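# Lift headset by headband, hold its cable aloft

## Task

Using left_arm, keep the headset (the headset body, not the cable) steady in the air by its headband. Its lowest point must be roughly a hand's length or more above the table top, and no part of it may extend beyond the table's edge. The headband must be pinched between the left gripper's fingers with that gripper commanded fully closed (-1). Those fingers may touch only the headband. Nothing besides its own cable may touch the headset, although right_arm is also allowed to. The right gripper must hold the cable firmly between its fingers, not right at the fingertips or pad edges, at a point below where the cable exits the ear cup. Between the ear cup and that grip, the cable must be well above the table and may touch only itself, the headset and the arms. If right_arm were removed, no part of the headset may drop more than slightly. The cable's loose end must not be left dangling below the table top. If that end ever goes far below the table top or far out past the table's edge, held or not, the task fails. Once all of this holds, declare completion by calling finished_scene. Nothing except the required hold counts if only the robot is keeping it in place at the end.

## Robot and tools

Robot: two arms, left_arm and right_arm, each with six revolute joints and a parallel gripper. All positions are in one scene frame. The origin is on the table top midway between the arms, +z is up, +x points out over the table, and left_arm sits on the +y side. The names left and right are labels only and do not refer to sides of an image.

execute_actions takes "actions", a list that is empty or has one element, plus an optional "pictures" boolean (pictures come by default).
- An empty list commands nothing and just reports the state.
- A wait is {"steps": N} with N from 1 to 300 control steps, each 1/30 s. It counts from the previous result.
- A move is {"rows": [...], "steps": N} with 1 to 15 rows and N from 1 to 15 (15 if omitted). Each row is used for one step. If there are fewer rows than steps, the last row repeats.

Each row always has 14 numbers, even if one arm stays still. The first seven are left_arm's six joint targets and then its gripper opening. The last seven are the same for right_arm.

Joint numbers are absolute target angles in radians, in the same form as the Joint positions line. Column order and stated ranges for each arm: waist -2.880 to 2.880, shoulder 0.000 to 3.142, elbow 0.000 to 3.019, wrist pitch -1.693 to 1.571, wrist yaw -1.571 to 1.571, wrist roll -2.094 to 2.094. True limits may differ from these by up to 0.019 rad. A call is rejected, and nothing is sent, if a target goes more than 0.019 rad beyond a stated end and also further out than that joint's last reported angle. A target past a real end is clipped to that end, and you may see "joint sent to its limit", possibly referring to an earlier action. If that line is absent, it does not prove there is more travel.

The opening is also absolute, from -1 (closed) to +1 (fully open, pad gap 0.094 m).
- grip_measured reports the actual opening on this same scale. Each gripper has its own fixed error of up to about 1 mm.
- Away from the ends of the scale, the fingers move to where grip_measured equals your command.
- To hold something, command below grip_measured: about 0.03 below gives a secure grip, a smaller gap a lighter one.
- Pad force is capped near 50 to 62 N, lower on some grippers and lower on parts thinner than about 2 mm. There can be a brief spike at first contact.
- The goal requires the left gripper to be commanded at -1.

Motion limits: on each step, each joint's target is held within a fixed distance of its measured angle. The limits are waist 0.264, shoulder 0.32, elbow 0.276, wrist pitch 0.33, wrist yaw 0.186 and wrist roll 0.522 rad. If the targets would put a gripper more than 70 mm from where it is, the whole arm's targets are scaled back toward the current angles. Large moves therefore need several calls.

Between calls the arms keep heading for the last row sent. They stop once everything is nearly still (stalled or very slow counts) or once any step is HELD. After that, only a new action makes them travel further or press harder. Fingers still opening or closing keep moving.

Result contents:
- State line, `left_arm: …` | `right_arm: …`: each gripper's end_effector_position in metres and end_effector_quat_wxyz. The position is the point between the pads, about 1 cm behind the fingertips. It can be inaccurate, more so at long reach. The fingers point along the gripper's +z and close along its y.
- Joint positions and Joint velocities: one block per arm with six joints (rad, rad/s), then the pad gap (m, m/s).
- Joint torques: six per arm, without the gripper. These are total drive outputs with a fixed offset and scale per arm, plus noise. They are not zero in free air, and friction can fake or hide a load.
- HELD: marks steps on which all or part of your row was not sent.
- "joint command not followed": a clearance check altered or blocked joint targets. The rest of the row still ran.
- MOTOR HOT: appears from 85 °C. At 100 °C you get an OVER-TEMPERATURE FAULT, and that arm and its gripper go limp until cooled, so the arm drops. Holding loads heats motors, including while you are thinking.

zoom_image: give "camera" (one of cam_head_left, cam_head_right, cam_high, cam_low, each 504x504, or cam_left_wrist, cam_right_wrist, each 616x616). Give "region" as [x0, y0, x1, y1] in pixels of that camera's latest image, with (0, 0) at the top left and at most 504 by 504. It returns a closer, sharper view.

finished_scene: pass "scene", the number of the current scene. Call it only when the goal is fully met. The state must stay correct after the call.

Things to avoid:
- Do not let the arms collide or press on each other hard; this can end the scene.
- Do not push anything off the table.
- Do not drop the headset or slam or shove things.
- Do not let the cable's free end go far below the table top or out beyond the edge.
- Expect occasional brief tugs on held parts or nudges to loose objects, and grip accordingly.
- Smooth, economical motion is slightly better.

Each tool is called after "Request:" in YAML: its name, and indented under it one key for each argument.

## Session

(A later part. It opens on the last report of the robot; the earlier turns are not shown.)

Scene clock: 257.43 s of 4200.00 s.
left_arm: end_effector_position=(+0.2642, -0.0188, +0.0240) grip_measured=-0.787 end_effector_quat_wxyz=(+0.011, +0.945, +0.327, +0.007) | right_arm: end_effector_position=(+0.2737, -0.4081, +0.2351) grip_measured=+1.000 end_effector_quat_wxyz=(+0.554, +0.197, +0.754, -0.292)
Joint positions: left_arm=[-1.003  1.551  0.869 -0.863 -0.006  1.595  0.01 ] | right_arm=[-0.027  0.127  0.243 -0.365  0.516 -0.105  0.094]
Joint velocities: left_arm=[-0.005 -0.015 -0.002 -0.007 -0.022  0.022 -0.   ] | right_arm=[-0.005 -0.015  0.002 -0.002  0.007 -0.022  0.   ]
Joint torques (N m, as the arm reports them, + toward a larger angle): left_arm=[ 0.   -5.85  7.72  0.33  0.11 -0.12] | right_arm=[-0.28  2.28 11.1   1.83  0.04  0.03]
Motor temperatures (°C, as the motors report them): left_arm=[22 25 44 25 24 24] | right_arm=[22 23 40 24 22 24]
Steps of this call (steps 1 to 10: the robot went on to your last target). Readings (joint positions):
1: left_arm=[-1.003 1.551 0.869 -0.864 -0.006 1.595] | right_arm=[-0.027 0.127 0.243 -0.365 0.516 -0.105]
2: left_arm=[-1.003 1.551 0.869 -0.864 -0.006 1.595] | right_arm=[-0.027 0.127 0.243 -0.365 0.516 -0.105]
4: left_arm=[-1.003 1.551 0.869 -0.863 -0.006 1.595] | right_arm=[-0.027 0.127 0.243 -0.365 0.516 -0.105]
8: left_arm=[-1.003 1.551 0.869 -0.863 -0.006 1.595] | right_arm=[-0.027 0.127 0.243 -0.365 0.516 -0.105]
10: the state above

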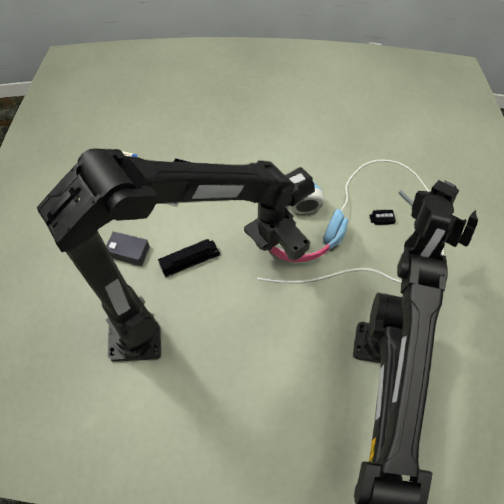

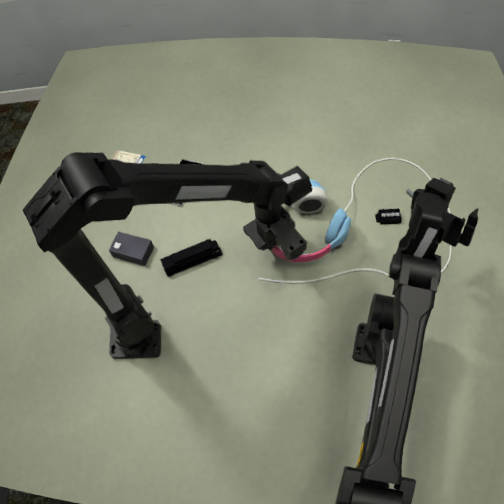

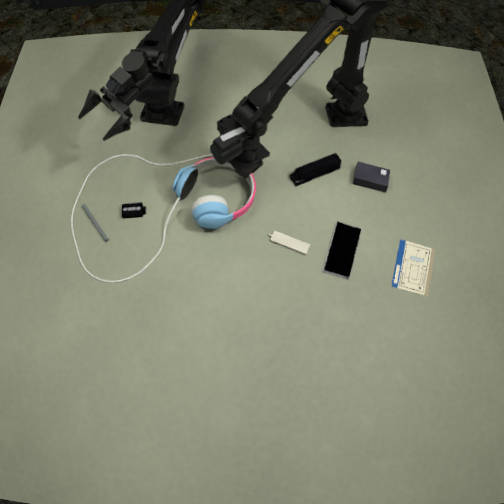

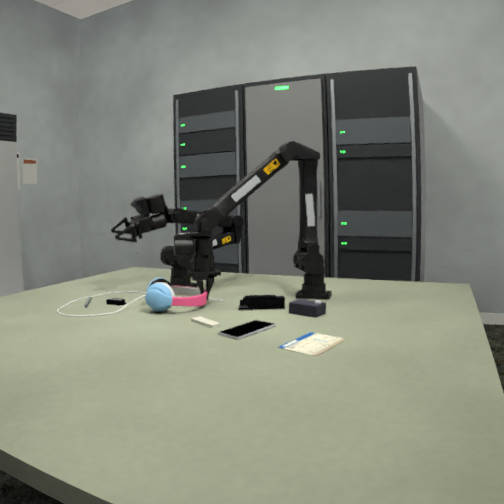

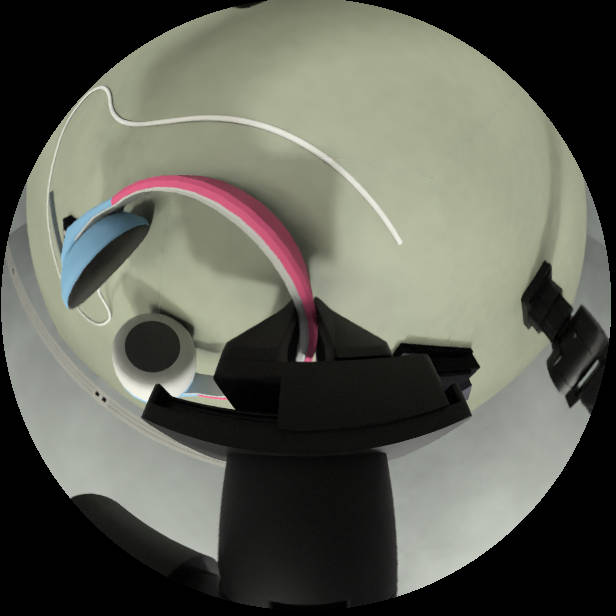

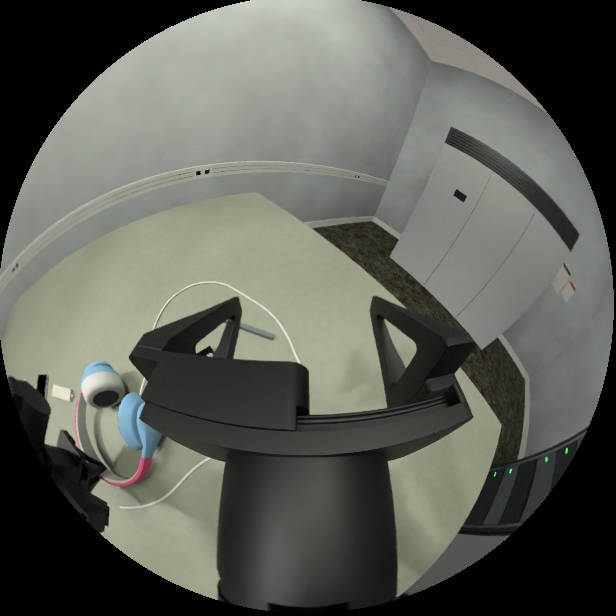

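Request:
execute_actions:
  actions:
    - {"rows": [[-0.997,1.549,0.885,-0.866,-0.006,1.59,-1,-0.027,0.127,0.26,-0.365,0.516,-0.105,1],[-0.997,1.548,0.893,-0.870,-0.006,1.59,-1,-0.027,0.127,0.26,-0.365,0.516,-0.105,1],[-0.997,1.546,0.899,-0.875,-0.006,1.59,-1,-0.027,0.127,0.26,-0.365,0.516,-0.105,1],[-0.997,1.542,0.905,-0.883,-0.006,1.59,-1,-0.027,0.127,0.26,-0.365,0.516,-0.105,1],[-0.997,1.538,0.911,-0.892,-0.006,1.59,-1,-0.027,0.127,0.26,-0.365,0.516,-0.105,1],[-0.997,1.533,0.917,-0.903,-0.006,1.59,-1,-0.027,0.127,0.26,-0.365,0.516,-0.105,1],[-0.997,1.528,0.924,-0.916,-0.006,1.59,-1,-0.027,0.127,0.26,-0.365,0.516,-0.105,1],[-0.997,1.522,0.932,-0.930,-0.006,1.59,-1,-0.027,0.127,0.26,-0.365,0.516,-0.105,1],[-0.997,1.515,0.94,-0.945,-0.006,1.59,-1,-0.027,0.127,0.26,-0.365,0.516,-0.105,1],[-0.997,1.509,0.949,-0.961,-0.006,1.59,-1,-0.027,0.127,0.26,-0.365,0.516,-0.105,1],[-0.997,1.501,0.958,-0.978,-0.006,1.59,-1,-0.027,0.127,0.26,-0.365,0.516,-0.105,1],[-0.997,1.494,0.968,-0.995,-0.006,1.59,-1,-0.027,0.127,0.26,-0.365,0.516,-0.105,1],[-0.997,1.486,0.978,-1.013,-0.006,1.59,-1,-0.027,0.127,0.26,-0.365,0.516,-0.105,1],[-0.997,1.478,0.988,-1.032,-0.006,1.59,-1,-0.027,0.127,0.26,-0.365,0.516,-0.105,1],[-0.997,1.470,0.998,-1.050,-0.006,1.59,-1,-0.027,0.127,0.26,-0.365,0.516,-0.105,1]], "steps": 15}
  pictures: false

Request:
execute_actions:
  actions:
    - {"rows": [[-0.997,1.462,1.008,-1.068,-0.006,1.59,-1,-0.027,0.127,0.26,-0.365,0.516,-0.105,1],[-0.997,1.454,1.018,-1.087,-0.006,1.59,-1,-0.027,0.127,0.26,-0.365,0.516,-0.105,1],[-0.997,1.446,1.028,-1.105,-0.006,1.59,-1,-0.027,0.127,0.26,-0.365,0.516,-0.105,1],[-0.997,1.439,1.038,-1.122,-0.006,1.59,-1,-0.027,0.127,0.26,-0.365,0.516,-0.105,1],[-0.997,1.431,1.047,-1.139,-0.006,1.59,-1,-0.027,0.127,0.26,-0.365,0.516,-0.105,1],[-0.997,1.425,1.056,-1.155,-0.006,1.59,-1,-0.027,0.127,0.26,-0.365,0.516,-0.105,1],[-0.997,1.418,1.064,-1.170,-0.006,1.59,-1,-0.027,0.127,0.26,-0.365,0.516,-0.105,1],[-0.997,1.412,1.072,-1.184,-0.006,1.59,-1,-0.027,0.127,0.26,-0.365,0.516,-0.105,1],[-0.997,1.407,1.079,-1.197,-0.006,1.59,-1,-0.027,0.127,0.26,-0.365,0.516,-0.105,1],[-0.997,1.402,1.085,-1.208,-0.006,1.59,-1,-0.027,0.127,0.26,-0.365,0.516,-0.105,1],[-0.997,1.398,1.09,-1.217,-0.006,1.59,-1,-0.027,0.127,0.26,-0.365,0.516,-0.105,1],[-0.997,1.394,1.094,-1.225,-0.006,1.59,-1,-0.027,0.127,0.26,-0.365,0.516,-0.105,1],[-0.997,1.392,1.097,-1.230,-0.006,1.59,-1,-0.027,0.127,0.26,-0.365,0.516,-0.105,1],[-0.997,1.391,1.099,-1.234,-0.006,1.59,-1,-0.027,0.127,0.26,-0.365,0.516,-0.105,1],[-0.997,1.390,1.10,-1.235,-0.006,1.59,-1,-0.027,0.127,0.26,-0.365,0.516,-0.105,1]], "steps": 15}
  pictures: false

Request:
execute_actions:
  actions:
    - {"steps": 10}

Scene clock: 303.53 s of 4200.00 s.
left_arm: end_effector_position=(+0.2567, -0.0099, +0.0479) grip_measured=-0.797 end_effector_quat_wxyz=(-0.022, +0.945, +0.327, -0.005) | right_arm: end_effector_position=(+0.2737, -0.4081, +0.2351) grip_measured=+1.000 end_effector_quat_wxyz=(+0.554, +0.197, +0.754, -0.292)
Joint positions: left_arm=[-1.003  1.522  0.913 -1.006 -0.006  1.595  0.01 ] | right_arm=[-0.027  0.127  0.243 -0.365  0.516 -0.105  0.094]
Joint velocities: left_arm=[-0.005 -0.181  0.159 -0.598 -0.007  0.022 -0.001] | right_arm=[ 0.005 -0.005  0.007 -0.007 -0.051  0.007  0.   ]
Joint torques (N m, as the arm reports them, + toward a larger angle): left_arm=[ -0.08 -11.16  14.16  -0.02   0.09   0.  ] | right_arm=[-0.21  2.15 11.17  1.75  0.06  0.03]
Motor temperatures (°C, as the motors report them): left_arm=[22 25 45 25 24 24] | right_arm=[22 23 40 23 22 24]
Steps of this call (steps 1 to 15: the robot went on to your last target; steps 16 to 90: nothing new was sent; then 42.60 s passed at rest; steps 91 to 105: all 15 steps of this action). Readings (joint positions):
91: left_arm=[-1.003 1.550 0.869 -0.863 -0.006 1.595] | right_arm=[-0.027 0.127 0.243 -0.365 0.516 -0.105]
92: left_arm=[-1.003 1.548 0.869 -0.863 -0.006 1.595] | right_arm=[-0.027 0.127 0.243 -0.365 0.516 -0.105]
94: left_arm=[-1.003 1.543 0.870 -0.863 -0.006 1.595] | right_arm=[-0.027 0.127 0.243 -0.365 0.516 -0.105]
98: left_arm=[-1.003 1.541 0.880 -0.886 -0.006 1.595] | right_arm=[-0.027 0.127 0.243 -0.365 0.516 -0.105]
105: the state above

Scene clock: 304.03 s of 4200.00 s.
left_arm: end_effector_position=(+0.2601, -0.0141, +0.1296) grip_measured=-0.797 end_effector_quat_wxyz=(-0.011, +0.945, +0.327, -0.001) | right_arm: end_effector_position=(+0.2737, -0.4081, +0.2351) grip_measured=+1.000 end_effector_quat_wxyz=(+0.554, +0.197, +0.754, -0.292)
Joint positions: left_arm=[-1.003  1.411  1.037 -1.218 -0.006  1.595  0.01 ] | right_arm=[-0.027  0.127  0.243 -0.365  0.516 -0.105  0.094]
Joint velocities: left_arm=[ 0.005 -0.093  0.042 -0.144  0.022 -0.007 -0.   ] | right_arm=[-0.005 -0.005 -0.007 -0.012 -0.007  0.007  0.   ]
Joint torques (N m, as the arm reports them, + toward a larger angle): left_arm=[-0.14 -8.59 13.88 -0.26  0.09 -0.01] | right_arm=[-0.45  2.14 11.13  1.81  0.06  0.04]
Motor temperatures (°C, as the motors report them): left_arm=[22 25 45 25 24 24] | right_arm=[22 23 40 23 22 24]
Steps of this call (steps 1 to 15: all 15 steps of this action). Readings (joint positions):
1: left_arm=[-1.003 1.516 0.919 -1.025 -0.006 1.595] | right_arm=[-0.027 0.127 0.243 -0.365 0.516 -0.105]
2: left_arm=[-1.003 1.509 0.926 -1.044 -0.006 1.595] | right_arm=[-0.027 0.127 0.243 -0.365 0.516 -0.105]
4: left_arm=[-1.003 1.493 0.945 -1.081 -0.006 1.595] | right_arm=[-0.027 0.127 0.243 -0.365 0.516 -0.105]
8: left_arm=[-1.003 1.456 0.990 -1.146 -0.006 1.595] | right_arm=[-0.027 0.127 0.243 -0.365 0.516 -0.105]
15: the state above

Scene clock: 304.37 s of 4200.00 s.
left_arm: end_effector_position=(+0.2588, -0.0125, +0.1310) grip_measured=-0.797 end_effector_quat_wxyz=(-0.014, +0.945, +0.327, -0.002) | right_arm: end_effector_position=(+0.2737, -0.4081, +0.2351) grip_measured=+1.000 end_effector_quat_wxyz=(+0.554, +0.197, +0.754, -0.292)
Joint positions: left_arm=[-1.003  1.409  1.038 -1.228 -0.006  1.595  0.01 ] | right_arm=[-0.027  0.127  0.243 -0.365  0.516 -0.105  0.094]
Joint velocities: left_arm=[ 0.015 -0.005 -0.017 -0.002 -0.051 -0.007  0.   ] | right_arm=[-0.015 -0.005 -0.012 -0.002 -0.007  0.037  0.   ]
Joint torques (N m, as the arm reports them, + toward a larger angle): left_arm=[-0.24 -8.92 14.   -0.27  0.09 -0.02] | right_arm=[-0.41  2.26 11.09  1.8   0.05  0.03]
Motor temperatures (°C, as the motors report them): left_arm=[22 25 45 25 24 24] | right_arm=[22 23 40 23 22 24]
Steps of this call (steps 1 to 10: the robot went on to your last target). Readings (joint positions):
1: left_arm=[-1.003 1.409 1.038 -1.222 -0.006 1.595] | right_arm=[-0.027 0.127 0.243 -0.365 0.516 -0.105]
2: left_arm=[-1.003 1.409 1.038 -1.224 -0.006 1.595] | right_arm=[-0.027 0.127 0.243 -0.365 0.516 -0.105]
4: left_arm=[-1.003 1.409 1.038 -1.227 -0.006 1.595] | right_arm=[-0.027 0.127 0.243 -0.365 0.516 -0.105]
8: left_arm=[-1.003 1.409 1.038 -1.228 -0.006 1.595] | right_arm=[-0.027 0.127 0.243 -0.365 0.516 -0.105]
10: the state above

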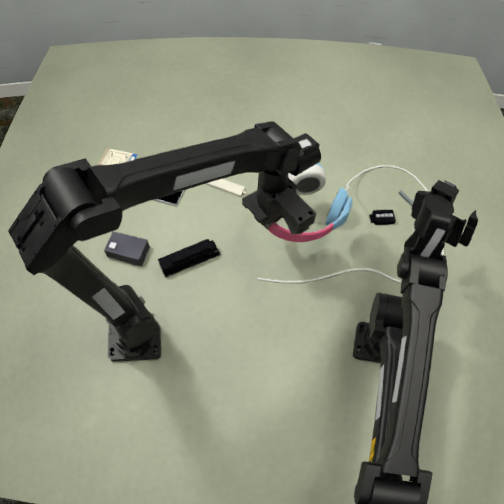

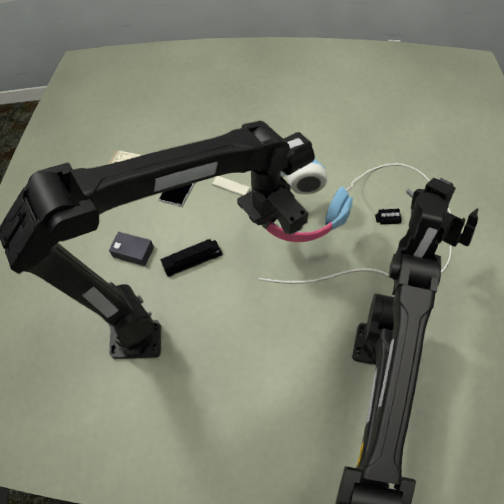

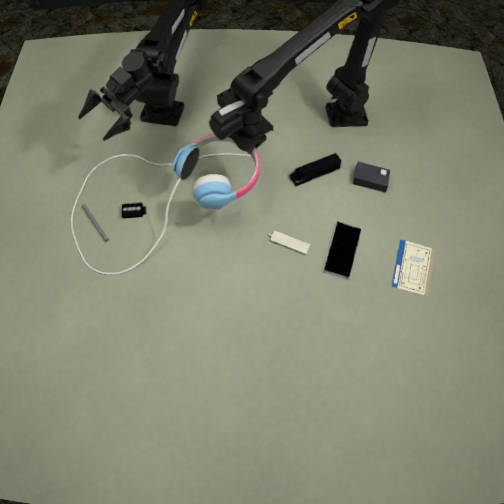

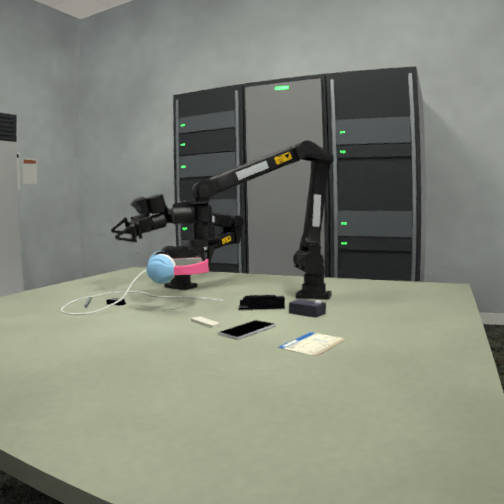

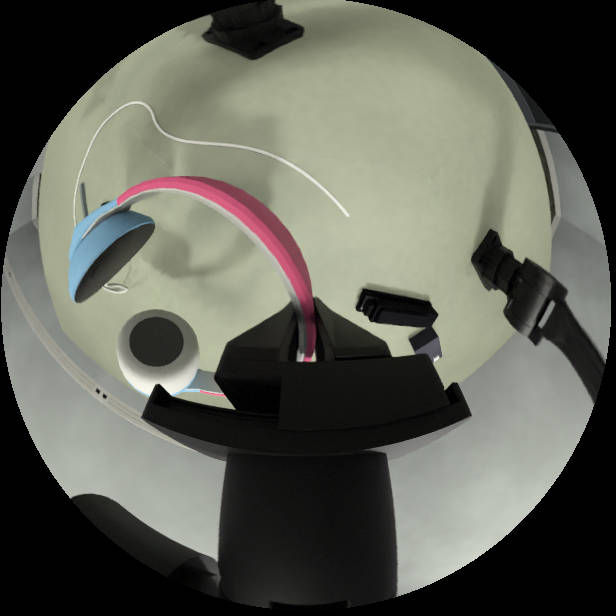

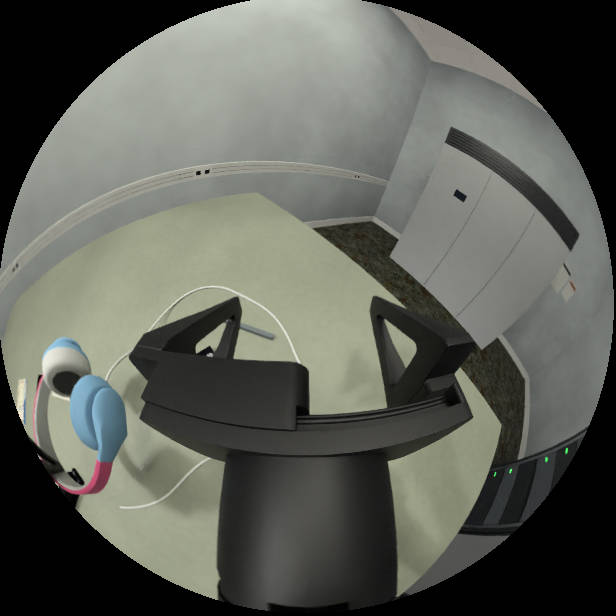

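Request:
execute_actions:
  actions: []

Scene clock: 336.17 s of 4200.00 s.
left_arm: end_effector_position=(+0.2588, -0.0125, +0.1310) grip_measured=-0.797 end_effector_quat_wxyz=(-0.014, +0.945, +0.327, -0.002) | right_arm: end_effector_position=(+0.2737, -0.4081, +0.2351) grip_measured=+1.000 end_effector_quat_wxyz=(+0.554, +0.197, +0.754, -0.292)
Joint positions: left_arm=[-1.003  1.409  1.038 -1.228 -0.006  1.595  0.01 ] | right_arm=[-0.027  0.127  0.243 -0.365  0.516 -0.105  0.094]
Joint velocities: left_arm=[-0.015 -0.005 -0.007 -0.017 -0.037 -0.022 -0.001] | right_arm=[-0.015 -0.015  0.007 -0.017 -0.022 -0.037  0.   ]
Joint torques (N m, as the arm reports them, + toward a larger angle): left_arm=[-0.13 -8.84 14.03 -0.28  0.09 -0.01] | right_arm=[-0.11  2.42 11.17  1.85  0.05  0.04]
Motor temperatures (°C, as the motors report them): left_arm=[22 26 54 25 24 24] | right_arm=[22 23 40 23 22 24]
Steps of this call (steps 1 to 30: the robot went on to your last target; steps 31 to 90: nothing new was sent; then 28.80 s passed at rest). Readings (joint positions):
1: left_arm=[-1.003 1.409 1.038 -1.228 -0.006 1.595] | right_arm=[-0.027 0.127 0.243 -0.365 0.516 -0.105]
2: left_arm=[-1.003 1.409 1.038 -1.228 -0.006 1.595] | right_arm=[-0.027 0.127 0.243 -0.365 0.516 -0.105]
4: left_arm=[-1.003 1.409 1.038 -1.228 -0.006 1.595] | right_arm=[-0.027 0.127 0.243 -0.365 0.516 -0.105]
8: left_arm=[-1.003 1.409 1.038 -1.228 -0.006 1.595] | right_arm=[-0.027 0.127 0.243 -0.365 0.516 -0.105]
90: the state above
All arms were judged still, so your last target was given up. Only a new action makes them travel on or press farther. Fingers that are still opening or closing keep moving.

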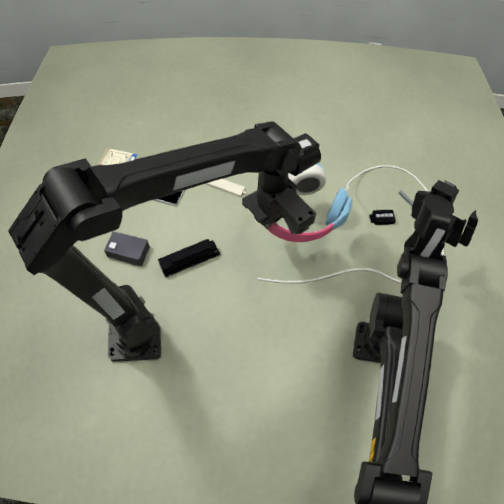

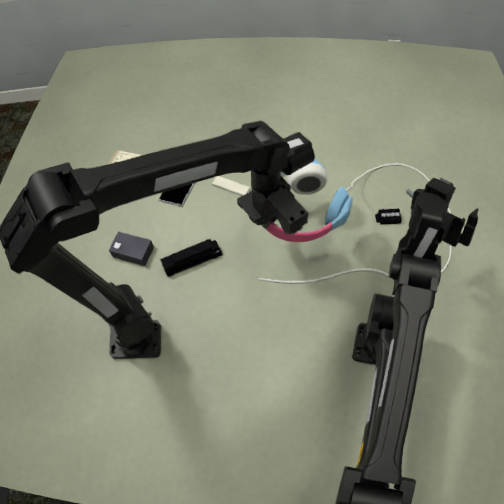

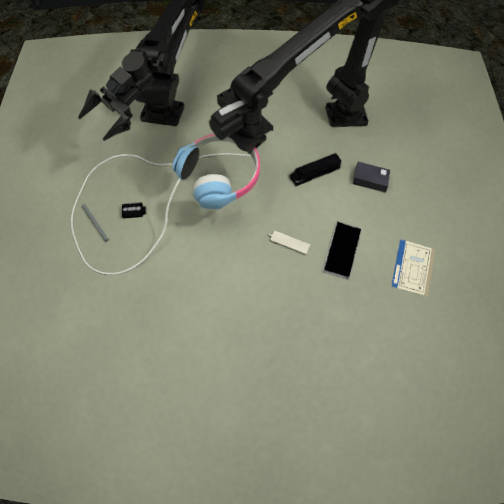

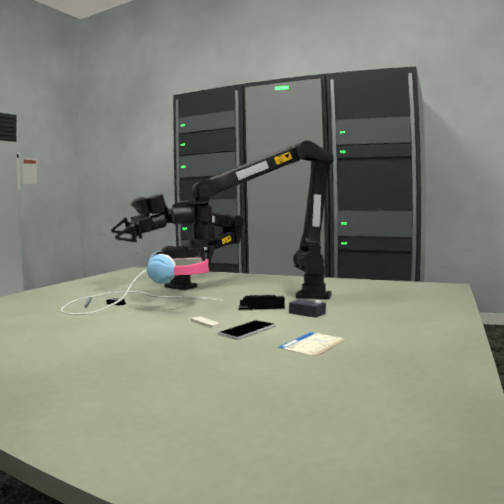

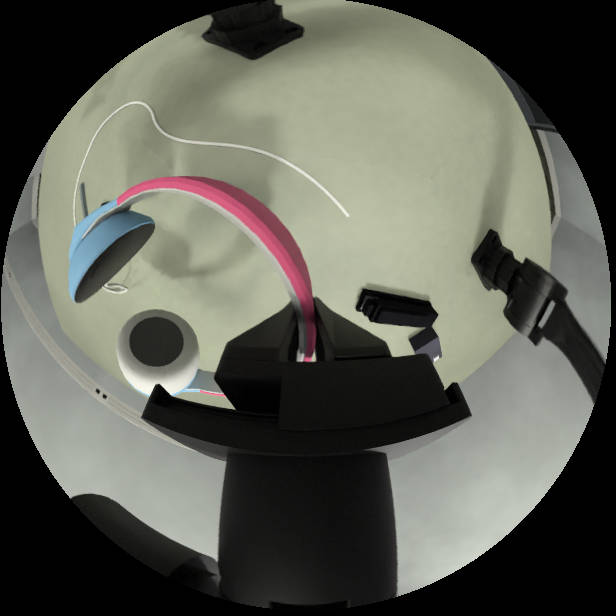

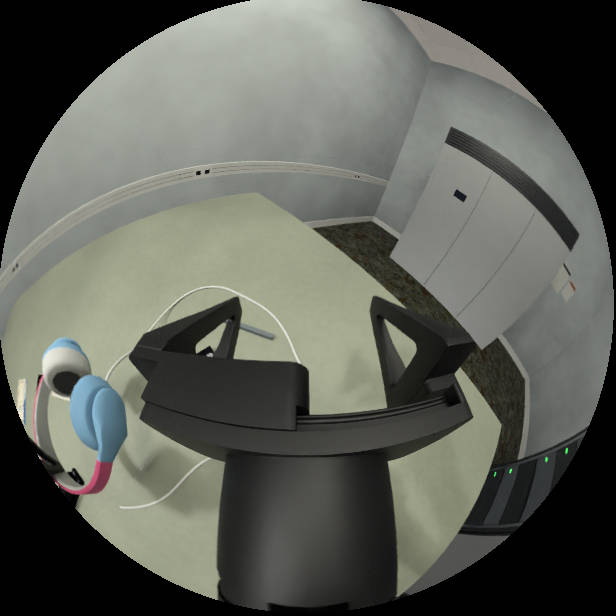

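Request:
execute_actions:
  actions:
    - {"rows": [[-0.997,1.400,1.08,-1.236,-0.006,1.59,-1,-0.027,0.127,0.26,-0.365,0.514,-0.105,1],[-0.995,1.399,1.096,-1.241,-0.006,1.59,-1,-0.027,0.127,0.26,-0.365,0.509,-0.103,1],[-0.994,1.398,1.103,-1.248,-0.006,1.59,-1,-0.027,0.127,0.26,-0.365,0.501,-0.102,1],[-0.991,1.397,1.112,-1.257,-0.006,1.59,-1,-0.027,0.127,0.26,-0.365,0.490,-0.099,1],[-0.988,1.395,1.123,-1.269,-0.006,1.59,-1,-0.027,0.127,0.26,-0.365,0.477,-0.096,1],[-0.984,1.393,1.137,-1.282,-0.006,1.59,-1,-0.027,0.127,0.26,-0.365,0.461,-0.093,1],[-0.980,1.391,1.152,-1.297,-0.006,1.59,-1,-0.027,0.127,0.26,-0.365,0.443,-0.088,1],[-0.975,1.389,1.169,-1.314,-0.006,1.59,-1,-0.027,0.127,0.26,-0.365,0.424,-0.084,1],[-0.970,1.386,1.187,-1.333,-0.006,1.59,-1,-0.027,0.127,0.26,-0.365,0.402,-0.079,1],[-0.965,1.383,1.207,-1.352,-0.006,1.59,-1,-0.027,0.127,0.26,-0.365,0.380,-0.074,1],[-0.959,1.380,1.227,-1.373,-0.006,1.59,-1,-0.027,0.127,0.26,-0.365,0.356,-0.068,1],[-0.953,1.377,1.248,-1.394,-0.006,1.59,-1,-0.027,0.127,0.26,-0.365,0.331,-0.063,1],[-0.947,1.374,1.270,-1.416,-0.006,1.59,-1,-0.027,0.127,0.26,-0.365,0.305,-0.057,1],[-0.941,1.371,1.293,-1.439,-0.006,1.59,-1,-0.027,0.127,0.26,-0.365,0.279,-0.051,1],[-0.935,1.368,1.315,-1.462,-0.006,1.59,-1,-0.027,0.127,0.26,-0.365,0.253,-0.045,1]], "steps": 15}
  pictures: false

Request:
execute_actions:
  actions:
    - {"rows": [[-0.928,1.364,1.337,-1.484,-0.006,1.59,-1,-0.027,0.127,0.26,-0.365,0.227,-0.039,1],[-0.922,1.361,1.360,-1.507,-0.006,1.59,-1,-0.027,0.127,0.26,-0.365,0.201,-0.033,1],[-0.916,1.358,1.382,-1.529,-0.006,1.59,-1,-0.027,0.127,0.26,-0.365,0.175,-0.027,1],[-0.910,1.355,1.403,-1.550,-0.006,1.59,-1,-0.027,0.127,0.26,-0.365,0.150,-0.022,1],[-0.904,1.352,1.423,-1.571,-0.006,1.59,-1,-0.027,0.127,0.26,-0.365,0.126,-0.016,1],[-0.899,1.349,1.443,-1.590,-0.006,1.59,-1,-0.027,0.127,0.26,-0.365,0.104,-0.011,1],[-0.894,1.346,1.461,-1.609,-0.006,1.59,-1,-0.027,0.127,0.26,-0.365,0.082,-0.006,1],[-0.889,1.344,1.478,-1.626,-0.006,1.59,-1,-0.027,0.127,0.26,-0.365,0.063,-0.002,1],[-0.885,1.342,1.493,-1.641,-0.006,1.59,-1,-0.027,0.127,0.26,-0.365,0.045,0.003,1],[-0.881,1.340,1.507,-1.654,-0.006,1.59,-1,-0.027,0.127,0.26,-0.365,0.029,0.006,1],[-0.878,1.338,1.518,-1.666,-0.006,1.59,-1,-0.027,0.127,0.26,-0.365,0.016,0.009,1],[-0.876,1.337,1.527,-1.675,-0.006,1.59,-1,-0.027,0.127,0.26,-0.365,0.005,0.012,1],[-0.874,1.336,1.534,-1.682,-0.006,1.59,-1,-0.027,0.127,0.26,-0.365,-0.003,0.013,1],[-0.872,1.335,1.539,-1.686,-0.006,1.59,-1,-0.027,0.127,0.26,-0.365,-0.008,0.015,1],[-0.872,1.335,1.54,-1.688,-0.006,1.59,-1,-0.027,0.127,0.26,-0.365,-0.01,0.015,1]], "steps": 15}
  pictures: false

Request:
execute_actions:
  actions:
    - {"steps": 12}

Scene clock: 399.10 s of 4200.00 s.
left_arm: end_effector_position=(+0.2798, -0.0109, +0.1901) grip_measured=-0.797 end_effector_quat_wxyz=(-0.023, +0.937, +0.347, -0.006) | right_arm: end_effector_position=(+0.2965, -0.3745, +0.2312) grip_measured=+1.000 end_effector_quat_wxyz=(+0.586, +0.137, +0.774, -0.196)
Joint positions: left_arm=[-0.959  1.408  1.198 -1.409 -0.006  1.595  0.01 ] | right_arm=[-0.027  0.127  0.243 -0.365  0.278 -0.079  0.094]
Joint velocities: left_arm=[ 0.21  -0.015  0.706 -0.623 -0.081 -0.037 -0.001] | right_arm=[-0.005 -0.005  0.027 -0.022 -0.725  0.095  0.   ]
Joint torques (N m, as the arm reports them, + toward a larger angle): left_arm=[ -0.12 -10.89  15.2   -0.3    0.09  -0.01] | right_arm=[-0.19  2.01 11.16  1.84  0.06  0.17]
Motor temperatures (°C, as the motors report them): left_arm=[22 27 57 25 24 24] | right_arm=[22 23 40 23 22 24]
Steps of this call (steps 1 to 90: nothing new was sent; then 59.43 s passed at rest; steps 91 to 105: all 15 steps of this action). Readings (joint positions):
91: left_arm=[-1.003 1.409 1.038 -1.228 -0.006 1.595] | right_arm=[-0.027 0.127 0.243 -0.365 0.516 -0.105]
92: left_arm=[-1.003 1.409 1.038 -1.229 -0.006 1.595] | right_arm=[-0.027 0.127 0.243 -0.365 0.514 -0.105]
94: left_arm=[-1.003 1.409 1.038 -1.236 -0.006 1.595] | right_arm=[-0.027 0.127 0.243 -0.365 0.501 -0.105]
98: left_arm=[-0.998 1.409 1.058 -1.280 -0.006 1.595] | right_arm=[-0.027 0.127 0.243 -0.365 0.442 -0.103]
105: the state above

Scene clock: 399.60 s of 4200.00 s.
left_arm: end_effector_position=(+0.3027, +0.0093, +0.3125) grip_measured=-0.797 end_effector_quat_wxyz=(+0.007, +0.923, +0.384, +0.006) | right_arm: end_effector_position=(+0.3128, -0.3290, +0.2296) grip_measured=+1.000 end_effector_quat_wxyz=(+0.610, +0.078, +0.785, -0.066)
Joint positions: left_arm=[-0.88   1.355  1.469 -1.667 -0.006  1.595  0.01 ] | right_arm=[-0.027  0.127  0.243 -0.365 -0.004 -0.01   0.094]
Joint velocities: left_arm=[ 0.034 -0.103  0.164 -0.11   0.022  0.051  0.001] | right_arm=[-0.005 -0.005  0.002 -0.007 -0.154  0.154  0.   ]
Joint torques (N m, as the arm reports them, + toward a larger angle): left_arm=[ 0.04 -8.36 14.48 -0.16  0.1  -0.01] | right_arm=[-0.31  2.27 11.19  1.9  -0.1   0.17]
Motor temperatures (°C, as the motors report them): left_arm=[22 27 57 25 24 24] | right_arm=[22 23 40 23 22 24]
joint sent to its limit (left arm) — the command would take joint 4 (wrist pitch) past its lower limit, so that joint was sent only as far as its limit.
Steps of this call (steps 1 to 15: all 15 steps of this action). Readings (joint positions):
1: left_arm=[-0.951 1.407 1.223 -1.430 -0.006 1.595] | right_arm=[-0.027 0.127 0.243 -0.365 0.253 -0.074]
2: left_arm=[-0.944 1.406 1.246 -1.451 -0.006 1.595] | right_arm=[-0.027 0.127 0.243 -0.365 0.227 -0.069]
4: left_arm=[-0.930 1.400 1.291 -1.495 -0.006 1.595] | right_arm=[-0.027 0.127 0.243 -0.365 0.175 -0.059]
8: left_arm=[-0.906 1.383 1.374 -1.580 -0.006 1.595] | right_arm=[-0.027 0.127 0.243 -0.365 0.083 -0.038]
15: the state above

Scene clock: 400.00 s of 4200.00 s.
left_arm: end_effector_position=(+0.3023, +0.0106, +0.3172) grip_measured=-0.797 end_effector_quat_wxyz=(+0.009, +0.923, +0.385, +0.007) | right_arm: end_effector_position=(+0.3130, -0.3284, +0.2296) grip_measured=+1.000 end_effector_quat_wxyz=(+0.611, +0.081, +0.785, -0.062)
Joint positions: left_arm=[-0.879  1.35   1.476 -1.675 -0.006  1.595  0.01 ] | right_arm=[-0.027  0.127  0.243 -0.365 -0.008  0.     0.094]
Joint velocities: left_arm=[-0.015 -0.005  0.002  0.002  0.022 -0.022  0.   ] | right_arm=[ 0.005 -0.005  0.002  0.007 -0.022  0.022  0.   ]
Joint torques (N m, as the arm reports them, + toward a larger angle): left_arm=[-0.16 -8.21 14.82 -0.13  0.09 -0.02] | right_arm=[ 0.02  2.19 11.16  1.9  -0.09  0.17]
Motor temperatures (°C, as the motors report them): left_arm=[22 27 57 25 24 24] | right_arm=[22 23 40 23 22 24]
joint sent to its limit (left arm) — the command would take joint 4 (wrist pitch) past its lower limit, so that joint was sent only as far as its limit.
Steps of this call (steps 1 to 12: the robot went on to your last target). Readings (joint positions):
1: left_arm=[-0.879 1.353 1.473 -1.670 -0.006 1.595] | right_arm=[-0.027 0.127 0.243 -0.365 -0.007 -0.008]
2: left_arm=[-0.879 1.351 1.476 -1.671 -0.006 1.595] | right_arm=[-0.027 0.127 0.243 -0.365 -0.007 -0.006]
4: left_arm=[-0.879 1.350 1.476 -1.673 -0.006 1.595] | right_arm=[-0.027 0.127 0.243 -0.365 -0.007 -0.003]
8: left_arm=[-0.879 1.350 1.476 -1.675 -0.006 1.595] | right_arm=[-0.027 0.127 0.243 -0.365 -0.008 -0.001]
12: the state above

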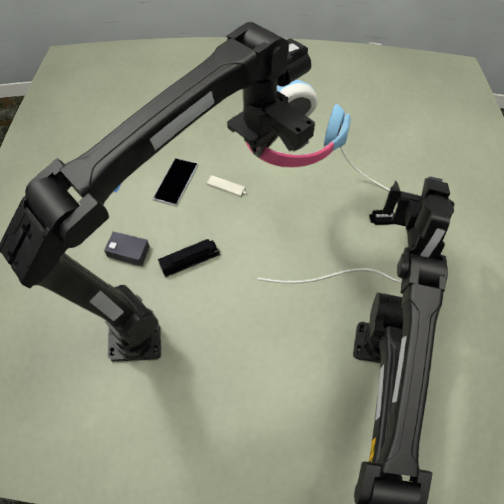

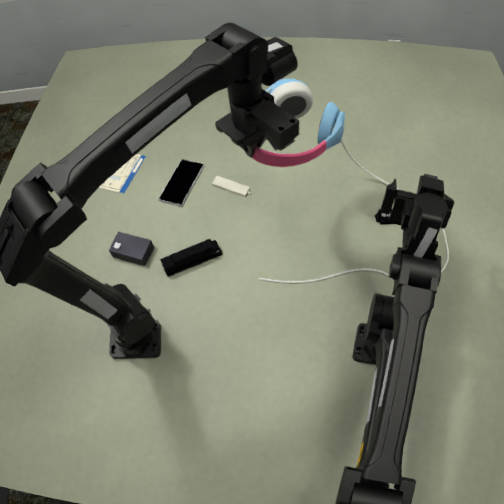

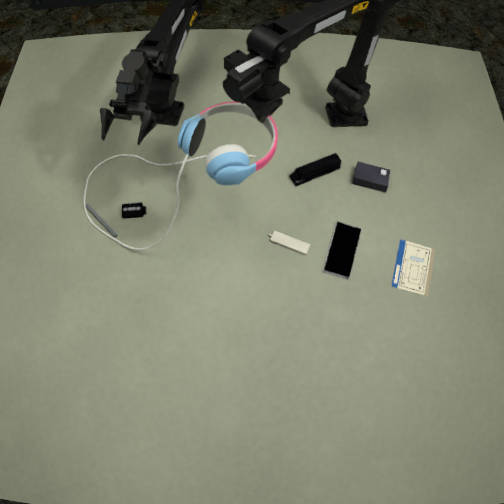

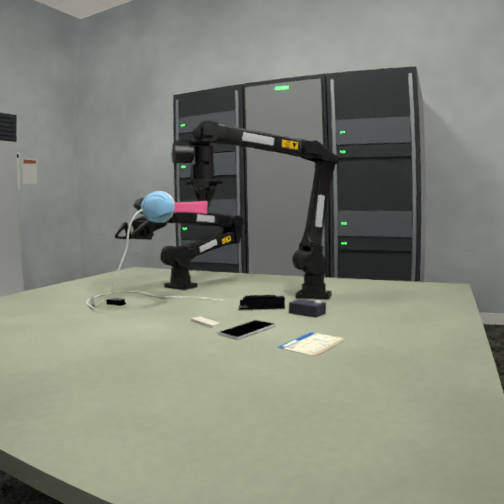

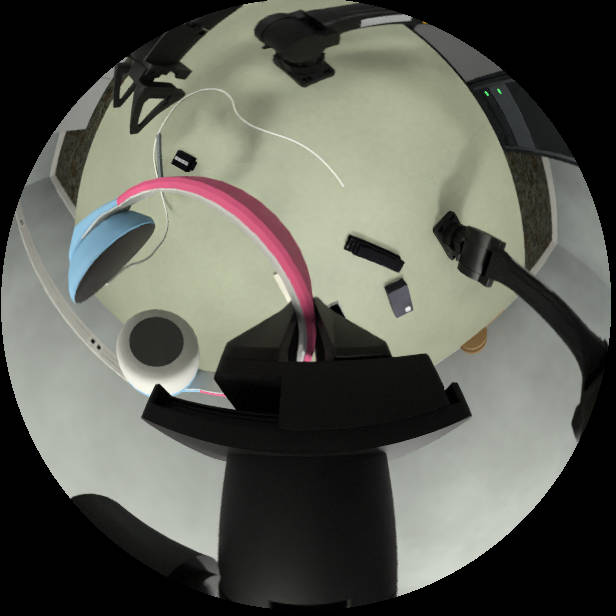

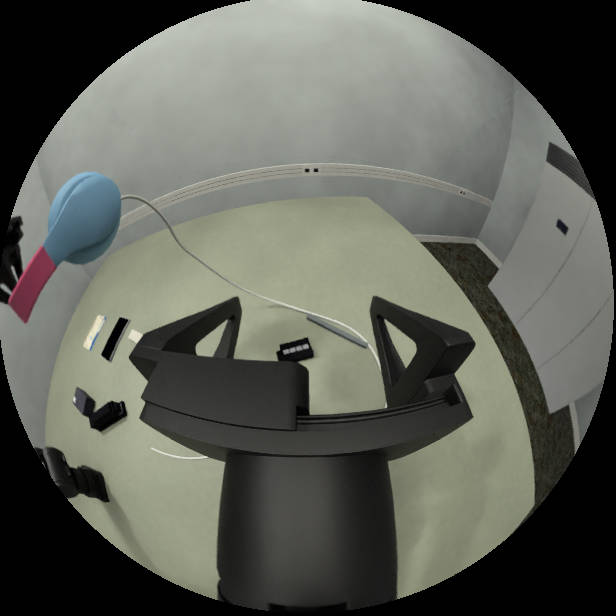

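Request:
execute_actions:
  actions:
    - {"rows": [[-0.875,1.345,1.53,-1.675,-0.006,1.59,-1,-0.026,0.129,0.250,-0.362,-0.008,0.0,1],[-0.875,1.345,1.52,-1.675,-0.006,1.59,-1,-0.022,0.135,0.248,-0.353,-0.008,0.0,1],[-0.875,1.345,1.51,-1.675,-0.006,1.59,-1,-0.016,0.146,0.246,-0.339,-0.008,0.0,1],[-0.875,1.345,1.50,-1.675,-0.006,1.59,-1,-0.008,0.159,0.243,-0.320,-0.008,0.0,1],[-0.875,1.345,1.50,-1.675,-0.006,1.59,-1,0.002,0.176,0.239,-0.297,-0.008,0.0,1],[-0.875,1.345,1.50,-1.675,-0.006,1.59,-1,0.014,0.196,0.235,-0.269,-0.008,0.0,1],[-0.875,1.345,1.50,-1.675,-0.006,1.59,-1,0.028,0.218,0.230,-0.238,-0.008,0.0,1],[-0.875,1.345,1.50,-1.675,-0.006,1.59,-1,0.043,0.243,0.225,-0.204,-0.008,0.0,1],[-0.875,1.345,1.50,-1.675,-0.006,1.59,-1,0.059,0.270,0.219,-0.166,-0.008,0.0,1],[-0.875,1.345,1.50,-1.675,-0.006,1.59,-1,0.076,0.299,0.212,-0.126,-0.008,0.0,1],[-0.875,1.345,1.50,-1.675,-0.006,1.59,-1,0.094,0.329,0.206,-0.085,-0.008,0.0,1],[-0.875,1.345,1.50,-1.675,-0.006,1.59,-1,0.113,0.360,0.199,-0.041,-0.008,0.0,1],[-0.875,1.345,1.50,-1.675,-0.006,1.59,-1,0.132,0.393,0.192,0.004,-0.008,0.0,1],[-0.875,1.345,1.50,-1.675,-0.006,1.59,-1,0.152,0.425,0.185,0.049,-0.008,0.0,1],[-0.875,1.345,1.50,-1.675,-0.006,1.59,-1,0.172,0.459,0.178,0.095,-0.008,0.0,1]], "steps": 15}
  pictures: false

Request:
execute_actions:
  actions:
    - {"rows": [[-0.875,1.345,1.50,-1.675,-0.006,1.59,-1,0.191,0.492,0.170,0.141,-0.008,0.0,1],[-0.875,1.345,1.50,-1.675,-0.006,1.59,-1,0.211,0.524,0.163,0.186,-0.008,0.0,1],[-0.875,1.345,1.50,-1.675,-0.006,1.59,-1,0.230,0.557,0.156,0.231,-0.008,0.0,1],[-0.875,1.345,1.50,-1.675,-0.006,1.59,-1,0.249,0.588,0.149,0.275,-0.008,0.0,1],[-0.875,1.345,1.50,-1.675,-0.006,1.59,-1,0.267,0.618,0.143,0.316,-0.008,0.0,1],[-0.875,1.345,1.50,-1.675,-0.006,1.59,-1,0.284,0.647,0.136,0.356,-0.008,0.0,1],[-0.875,1.345,1.50,-1.675,-0.006,1.59,-1,0.300,0.674,0.130,0.394,-0.008,0.0,1],[-0.875,1.345,1.50,-1.675,-0.006,1.59,-1,0.315,0.699,0.125,0.428,-0.008,0.0,1],[-0.875,1.345,1.50,-1.675,-0.006,1.59,-1,0.329,0.721,0.120,0.459,-0.008,0.0,1],[-0.875,1.345,1.50,-1.675,-0.006,1.59,-1,0.341,0.741,0.116,0.487,-0.008,0.0,1],[-0.875,1.345,1.50,-1.675,-0.006,1.59,-1,0.351,0.758,0.112,0.510,-0.008,0.0,1],[-0.875,1.345,1.50,-1.675,-0.006,1.59,-1,0.359,0.771,0.109,0.529,-0.008,0.0,1],[-0.875,1.345,1.50,-1.675,-0.006,1.59,-1,0.365,0.782,0.107,0.543,-0.008,0.0,1],[-0.875,1.345,1.50,-1.675,-0.006,1.59,-1,0.369,0.788,0.105,0.552,-0.008,0.0,1],[-0.875,1.345,1.50,-1.675,-0.006,1.59,-1,0.37,0.79,0.105,0.555,-0.008,0.0,1]], "steps": 15}
  pictures: false

Request:
execute_actions:
  actions:
    - {"steps": 12}

Scene clock: 511.23 s of 4200.00 s.
left_arm: end_effector_position=(+0.3023, +0.0106, +0.3172) grip_measured=-0.797 end_effector_quat_wxyz=(+0.009, +0.923, +0.385, +0.007) | right_arm: end_effector_position=(+0.3579, -0.2898, +0.2090) grip_measured=+1.000 end_effector_quat_wxyz=(+0.626, +0.021, +0.780, -0.015)
Joint positions: left_arm=[-0.879  1.35   1.476 -1.675 -0.006  1.595  0.01 ] | right_arm=[ 0.125  0.391  0.193 -0.021 -0.008  0.001  0.094]
Joint velocities: left_arm=[-0.005  0.005  0.012  0.002  0.051  0.051 -0.   ] | right_arm=[ 0.601  1.021 -0.237  1.316  0.081  0.007  0.   ]
Joint torques (N m, as the arm reports them, + toward a larger angle): left_arm=[-0.39 -7.7  11.34  0.1   0.09 -0.02] | right_arm=[ 0.46  0.78  9.68  2.7  -0.03 -0.01]
Motor temperatures (°C, as the motors report them): left_arm=[22 27 63 25 24 24] | right_arm=[22 23 41 23 22 24]
joint sent to its limit (left arm) — the command would take joint 4 (wrist pitch) past its lower limit, so that joint was sent only as far as its limit.
Steps of this call (steps 1 to 30: the robot went on to your last target; steps 31 to 90: nothing new was sent; then 107.73 s passed at rest; steps 91 to 105: all 15 steps of this action). Readings (joint positions):
91: left_arm=[-0.879 1.350 1.476 -1.675 -0.006 1.595] | right_arm=[-0.027 0.127 0.243 -0.365 -0.008 0.001]
92: left_arm=[-0.879 1.350 1.476 -1.675 -0.006 1.595] | right_arm=[-0.027 0.127 0.243 -0.365 -0.008 0.001]
94: left_arm=[-0.879 1.350 1.476 -1.675 -0.006 1.595] | right_arm=[-0.027 0.130 0.243 -0.362 -0.008 0.001]
98: left_arm=[-0.879 1.350 1.476 -1.675 -0.006 1.595] | right_arm=[-0.001 0.179 0.236 -0.287 -0.008 0.001]
105: the state above

Scene clock: 511.73 s of 4200.00 s.
left_arm: end_effector_position=(+0.3023, +0.0106, +0.3172) grip_measured=-0.797 end_effector_quat_wxyz=(+0.009, +0.923, +0.385, +0.007) | right_arm: end_effector_position=(+0.3829, -0.2126, +0.1659) grip_measured=+1.000 end_effector_quat_wxyz=(+0.643, -0.068, +0.761, +0.059)
Joint positions: left_arm=[-0.879  1.35   1.476 -1.675 -0.006  1.595  0.01 ] | right_arm=[ 0.357  0.781  0.108  0.505 -0.008  0.001  0.094]
Joint velocities: left_arm=[-0.005 -0.005  0.007 -0.007 -0.022 -0.022 -0.001] | right_arm=[ 0.132  0.22  -0.046  0.325 -0.007 -0.051  0.   ]
Joint torques (N m, as the arm reports them, + toward a larger angle): left_arm=[-0.41 -7.6  11.36  0.11  0.09 -0.02] | right_arm=[ 0.38 -2.05  8.16  2.95 -0.04  0.01]
Motor temperatures (°C, as the motors report them): left_arm=[22 27 62 25 24 24] | right_arm=[22 23 41 23 22 24]
Steps of this call (steps 1 to 15: all 15 steps of this action). Readings (joint positions):
1: left_arm=[-0.879 1.350 1.476 -1.675 -0.006 1.595] | right_arm=[0.145 0.425 0.185 0.023 -0.008 0.001]
2: left_arm=[-0.879 1.350 1.476 -1.675 -0.006 1.595] | right_arm=[0.165 0.460 0.177 0.068 -0.008 0.001]
4: left_arm=[-0.879 1.350 1.476 -1.675 -0.006 1.595] | right_arm=[0.205 0.527 0.162 0.157 -0.008 0.001]
8: left_arm=[-0.879 1.350 1.476 -1.675 -0.006 1.595] | right_arm=[0.278 0.650 0.136 0.324 -0.008 0.001]
15: the state above

Scene clock: 512.13 s of 4200.00 s.
left_arm: end_effector_position=(+0.3023, +0.0106, +0.3172) grip_measured=-0.797 end_effector_quat_wxyz=(+0.009, +0.923, +0.385, +0.007) | right_arm: end_effector_position=(+0.3832, -0.2111, +0.1677) grip_measured=+1.000 end_effector_quat_wxyz=(+0.647, -0.069, +0.757, +0.060)
Joint positions: left_arm=[-0.879  1.35   1.476 -1.675 -0.006  1.595  0.01 ] | right_arm=[ 0.361  0.789  0.105  0.528 -0.008  0.001  0.094]
Joint velocities: left_arm=[-0.005  0.005 -0.002 -0.002  0.007 -0.081  0.   ] | right_arm=[-0.005 -0.015 -0.002 -0.007 -0.037 -0.007  0.   ]
Joint torques (N m, as the arm reports them, + toward a larger angle): left_arm=[-0.21 -7.68 11.33  0.13  0.09 -0.01] | right_arm=[ 0.47 -1.7   7.98  3.08 -0.02  0.  ]
Motor temperatures (°C, as the motors report them): left_arm=[22 27 62 25 24 24] | right_arm=[22 23 41 23 22 24]
Steps of this call (steps 1 to 12: the robot went on to your last target). Readings (joint positions):
1: left_arm=[-0.879 1.350 1.476 -1.675 -0.006 1.595] | right_arm=[0.360 0.786 0.106 0.514 -0.008 0.001]
2: left_arm=[-0.879 1.350 1.476 -1.675 -0.006 1.595] | right_arm=[0.361 0.789 0.105 0.519 -0.008 0.001]
4: left_arm=[-0.879 1.350 1.476 -1.675 -0.006 1.595] | right_arm=[0.361 0.789 0.105 0.525 -0.008 0.001]
8: left_arm=[-0.879 1.350 1.476 -1.675 -0.006 1.595] | right_arm=[0.361 0.789 0.105 0.528 -0.008 0.001]
12: the state above

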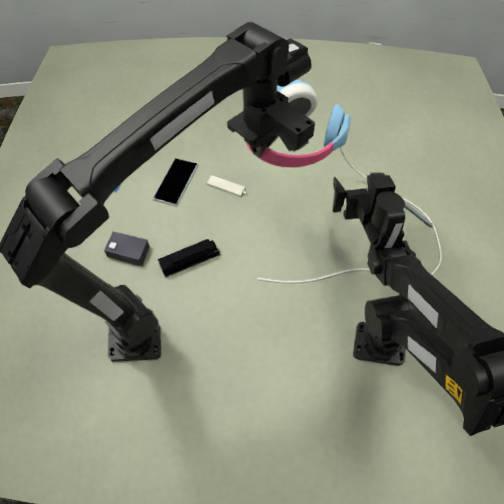

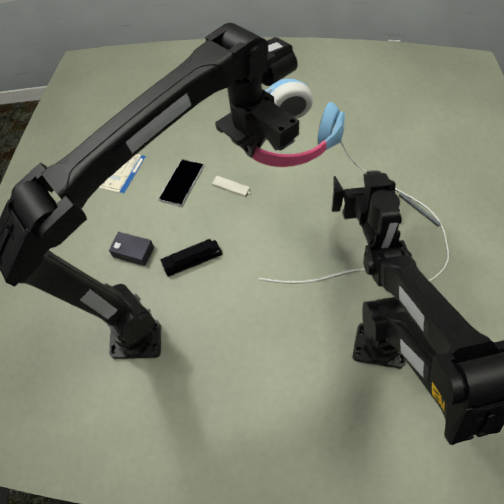

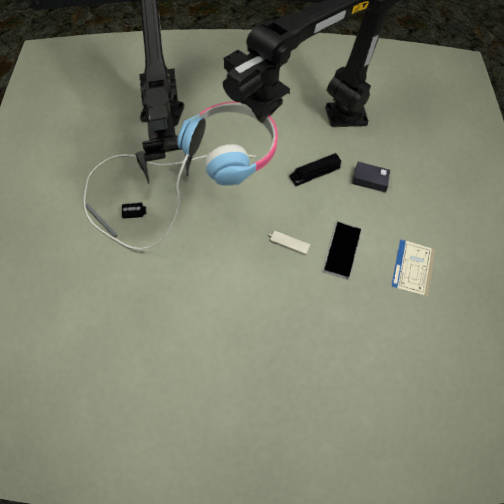

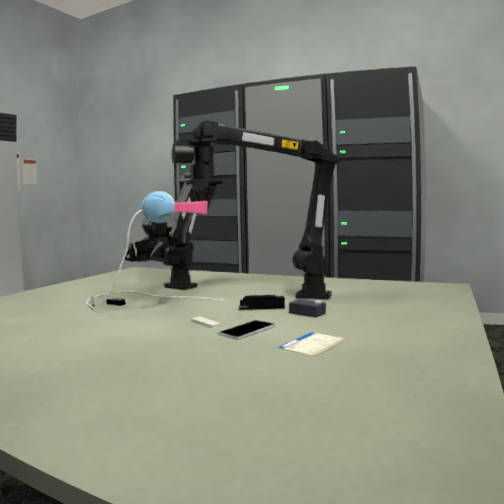

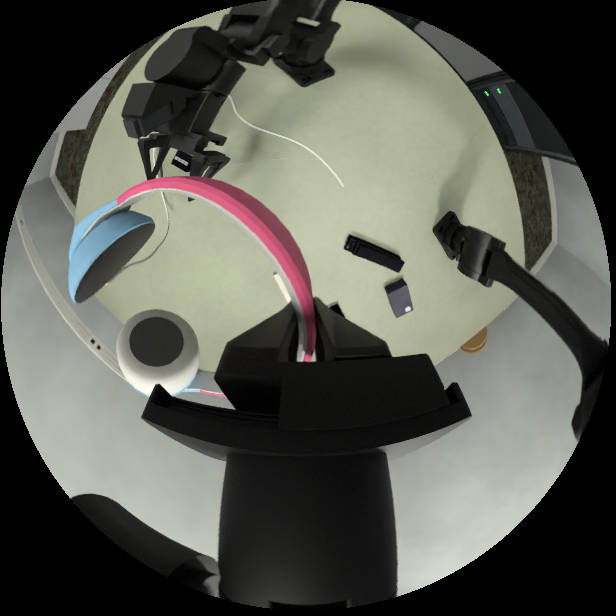

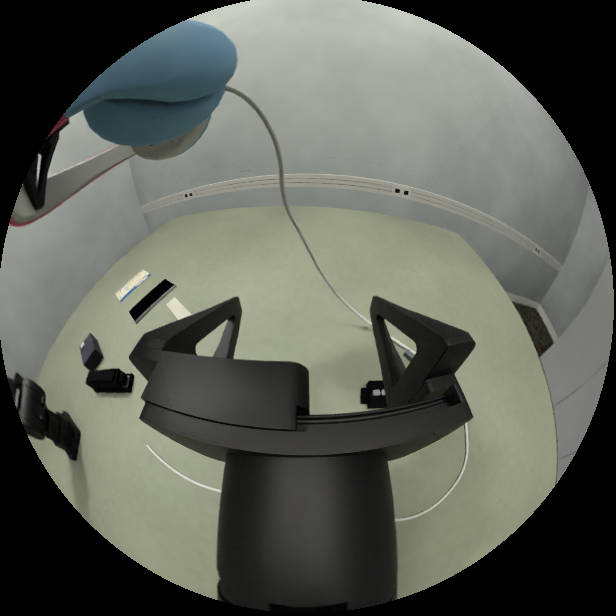

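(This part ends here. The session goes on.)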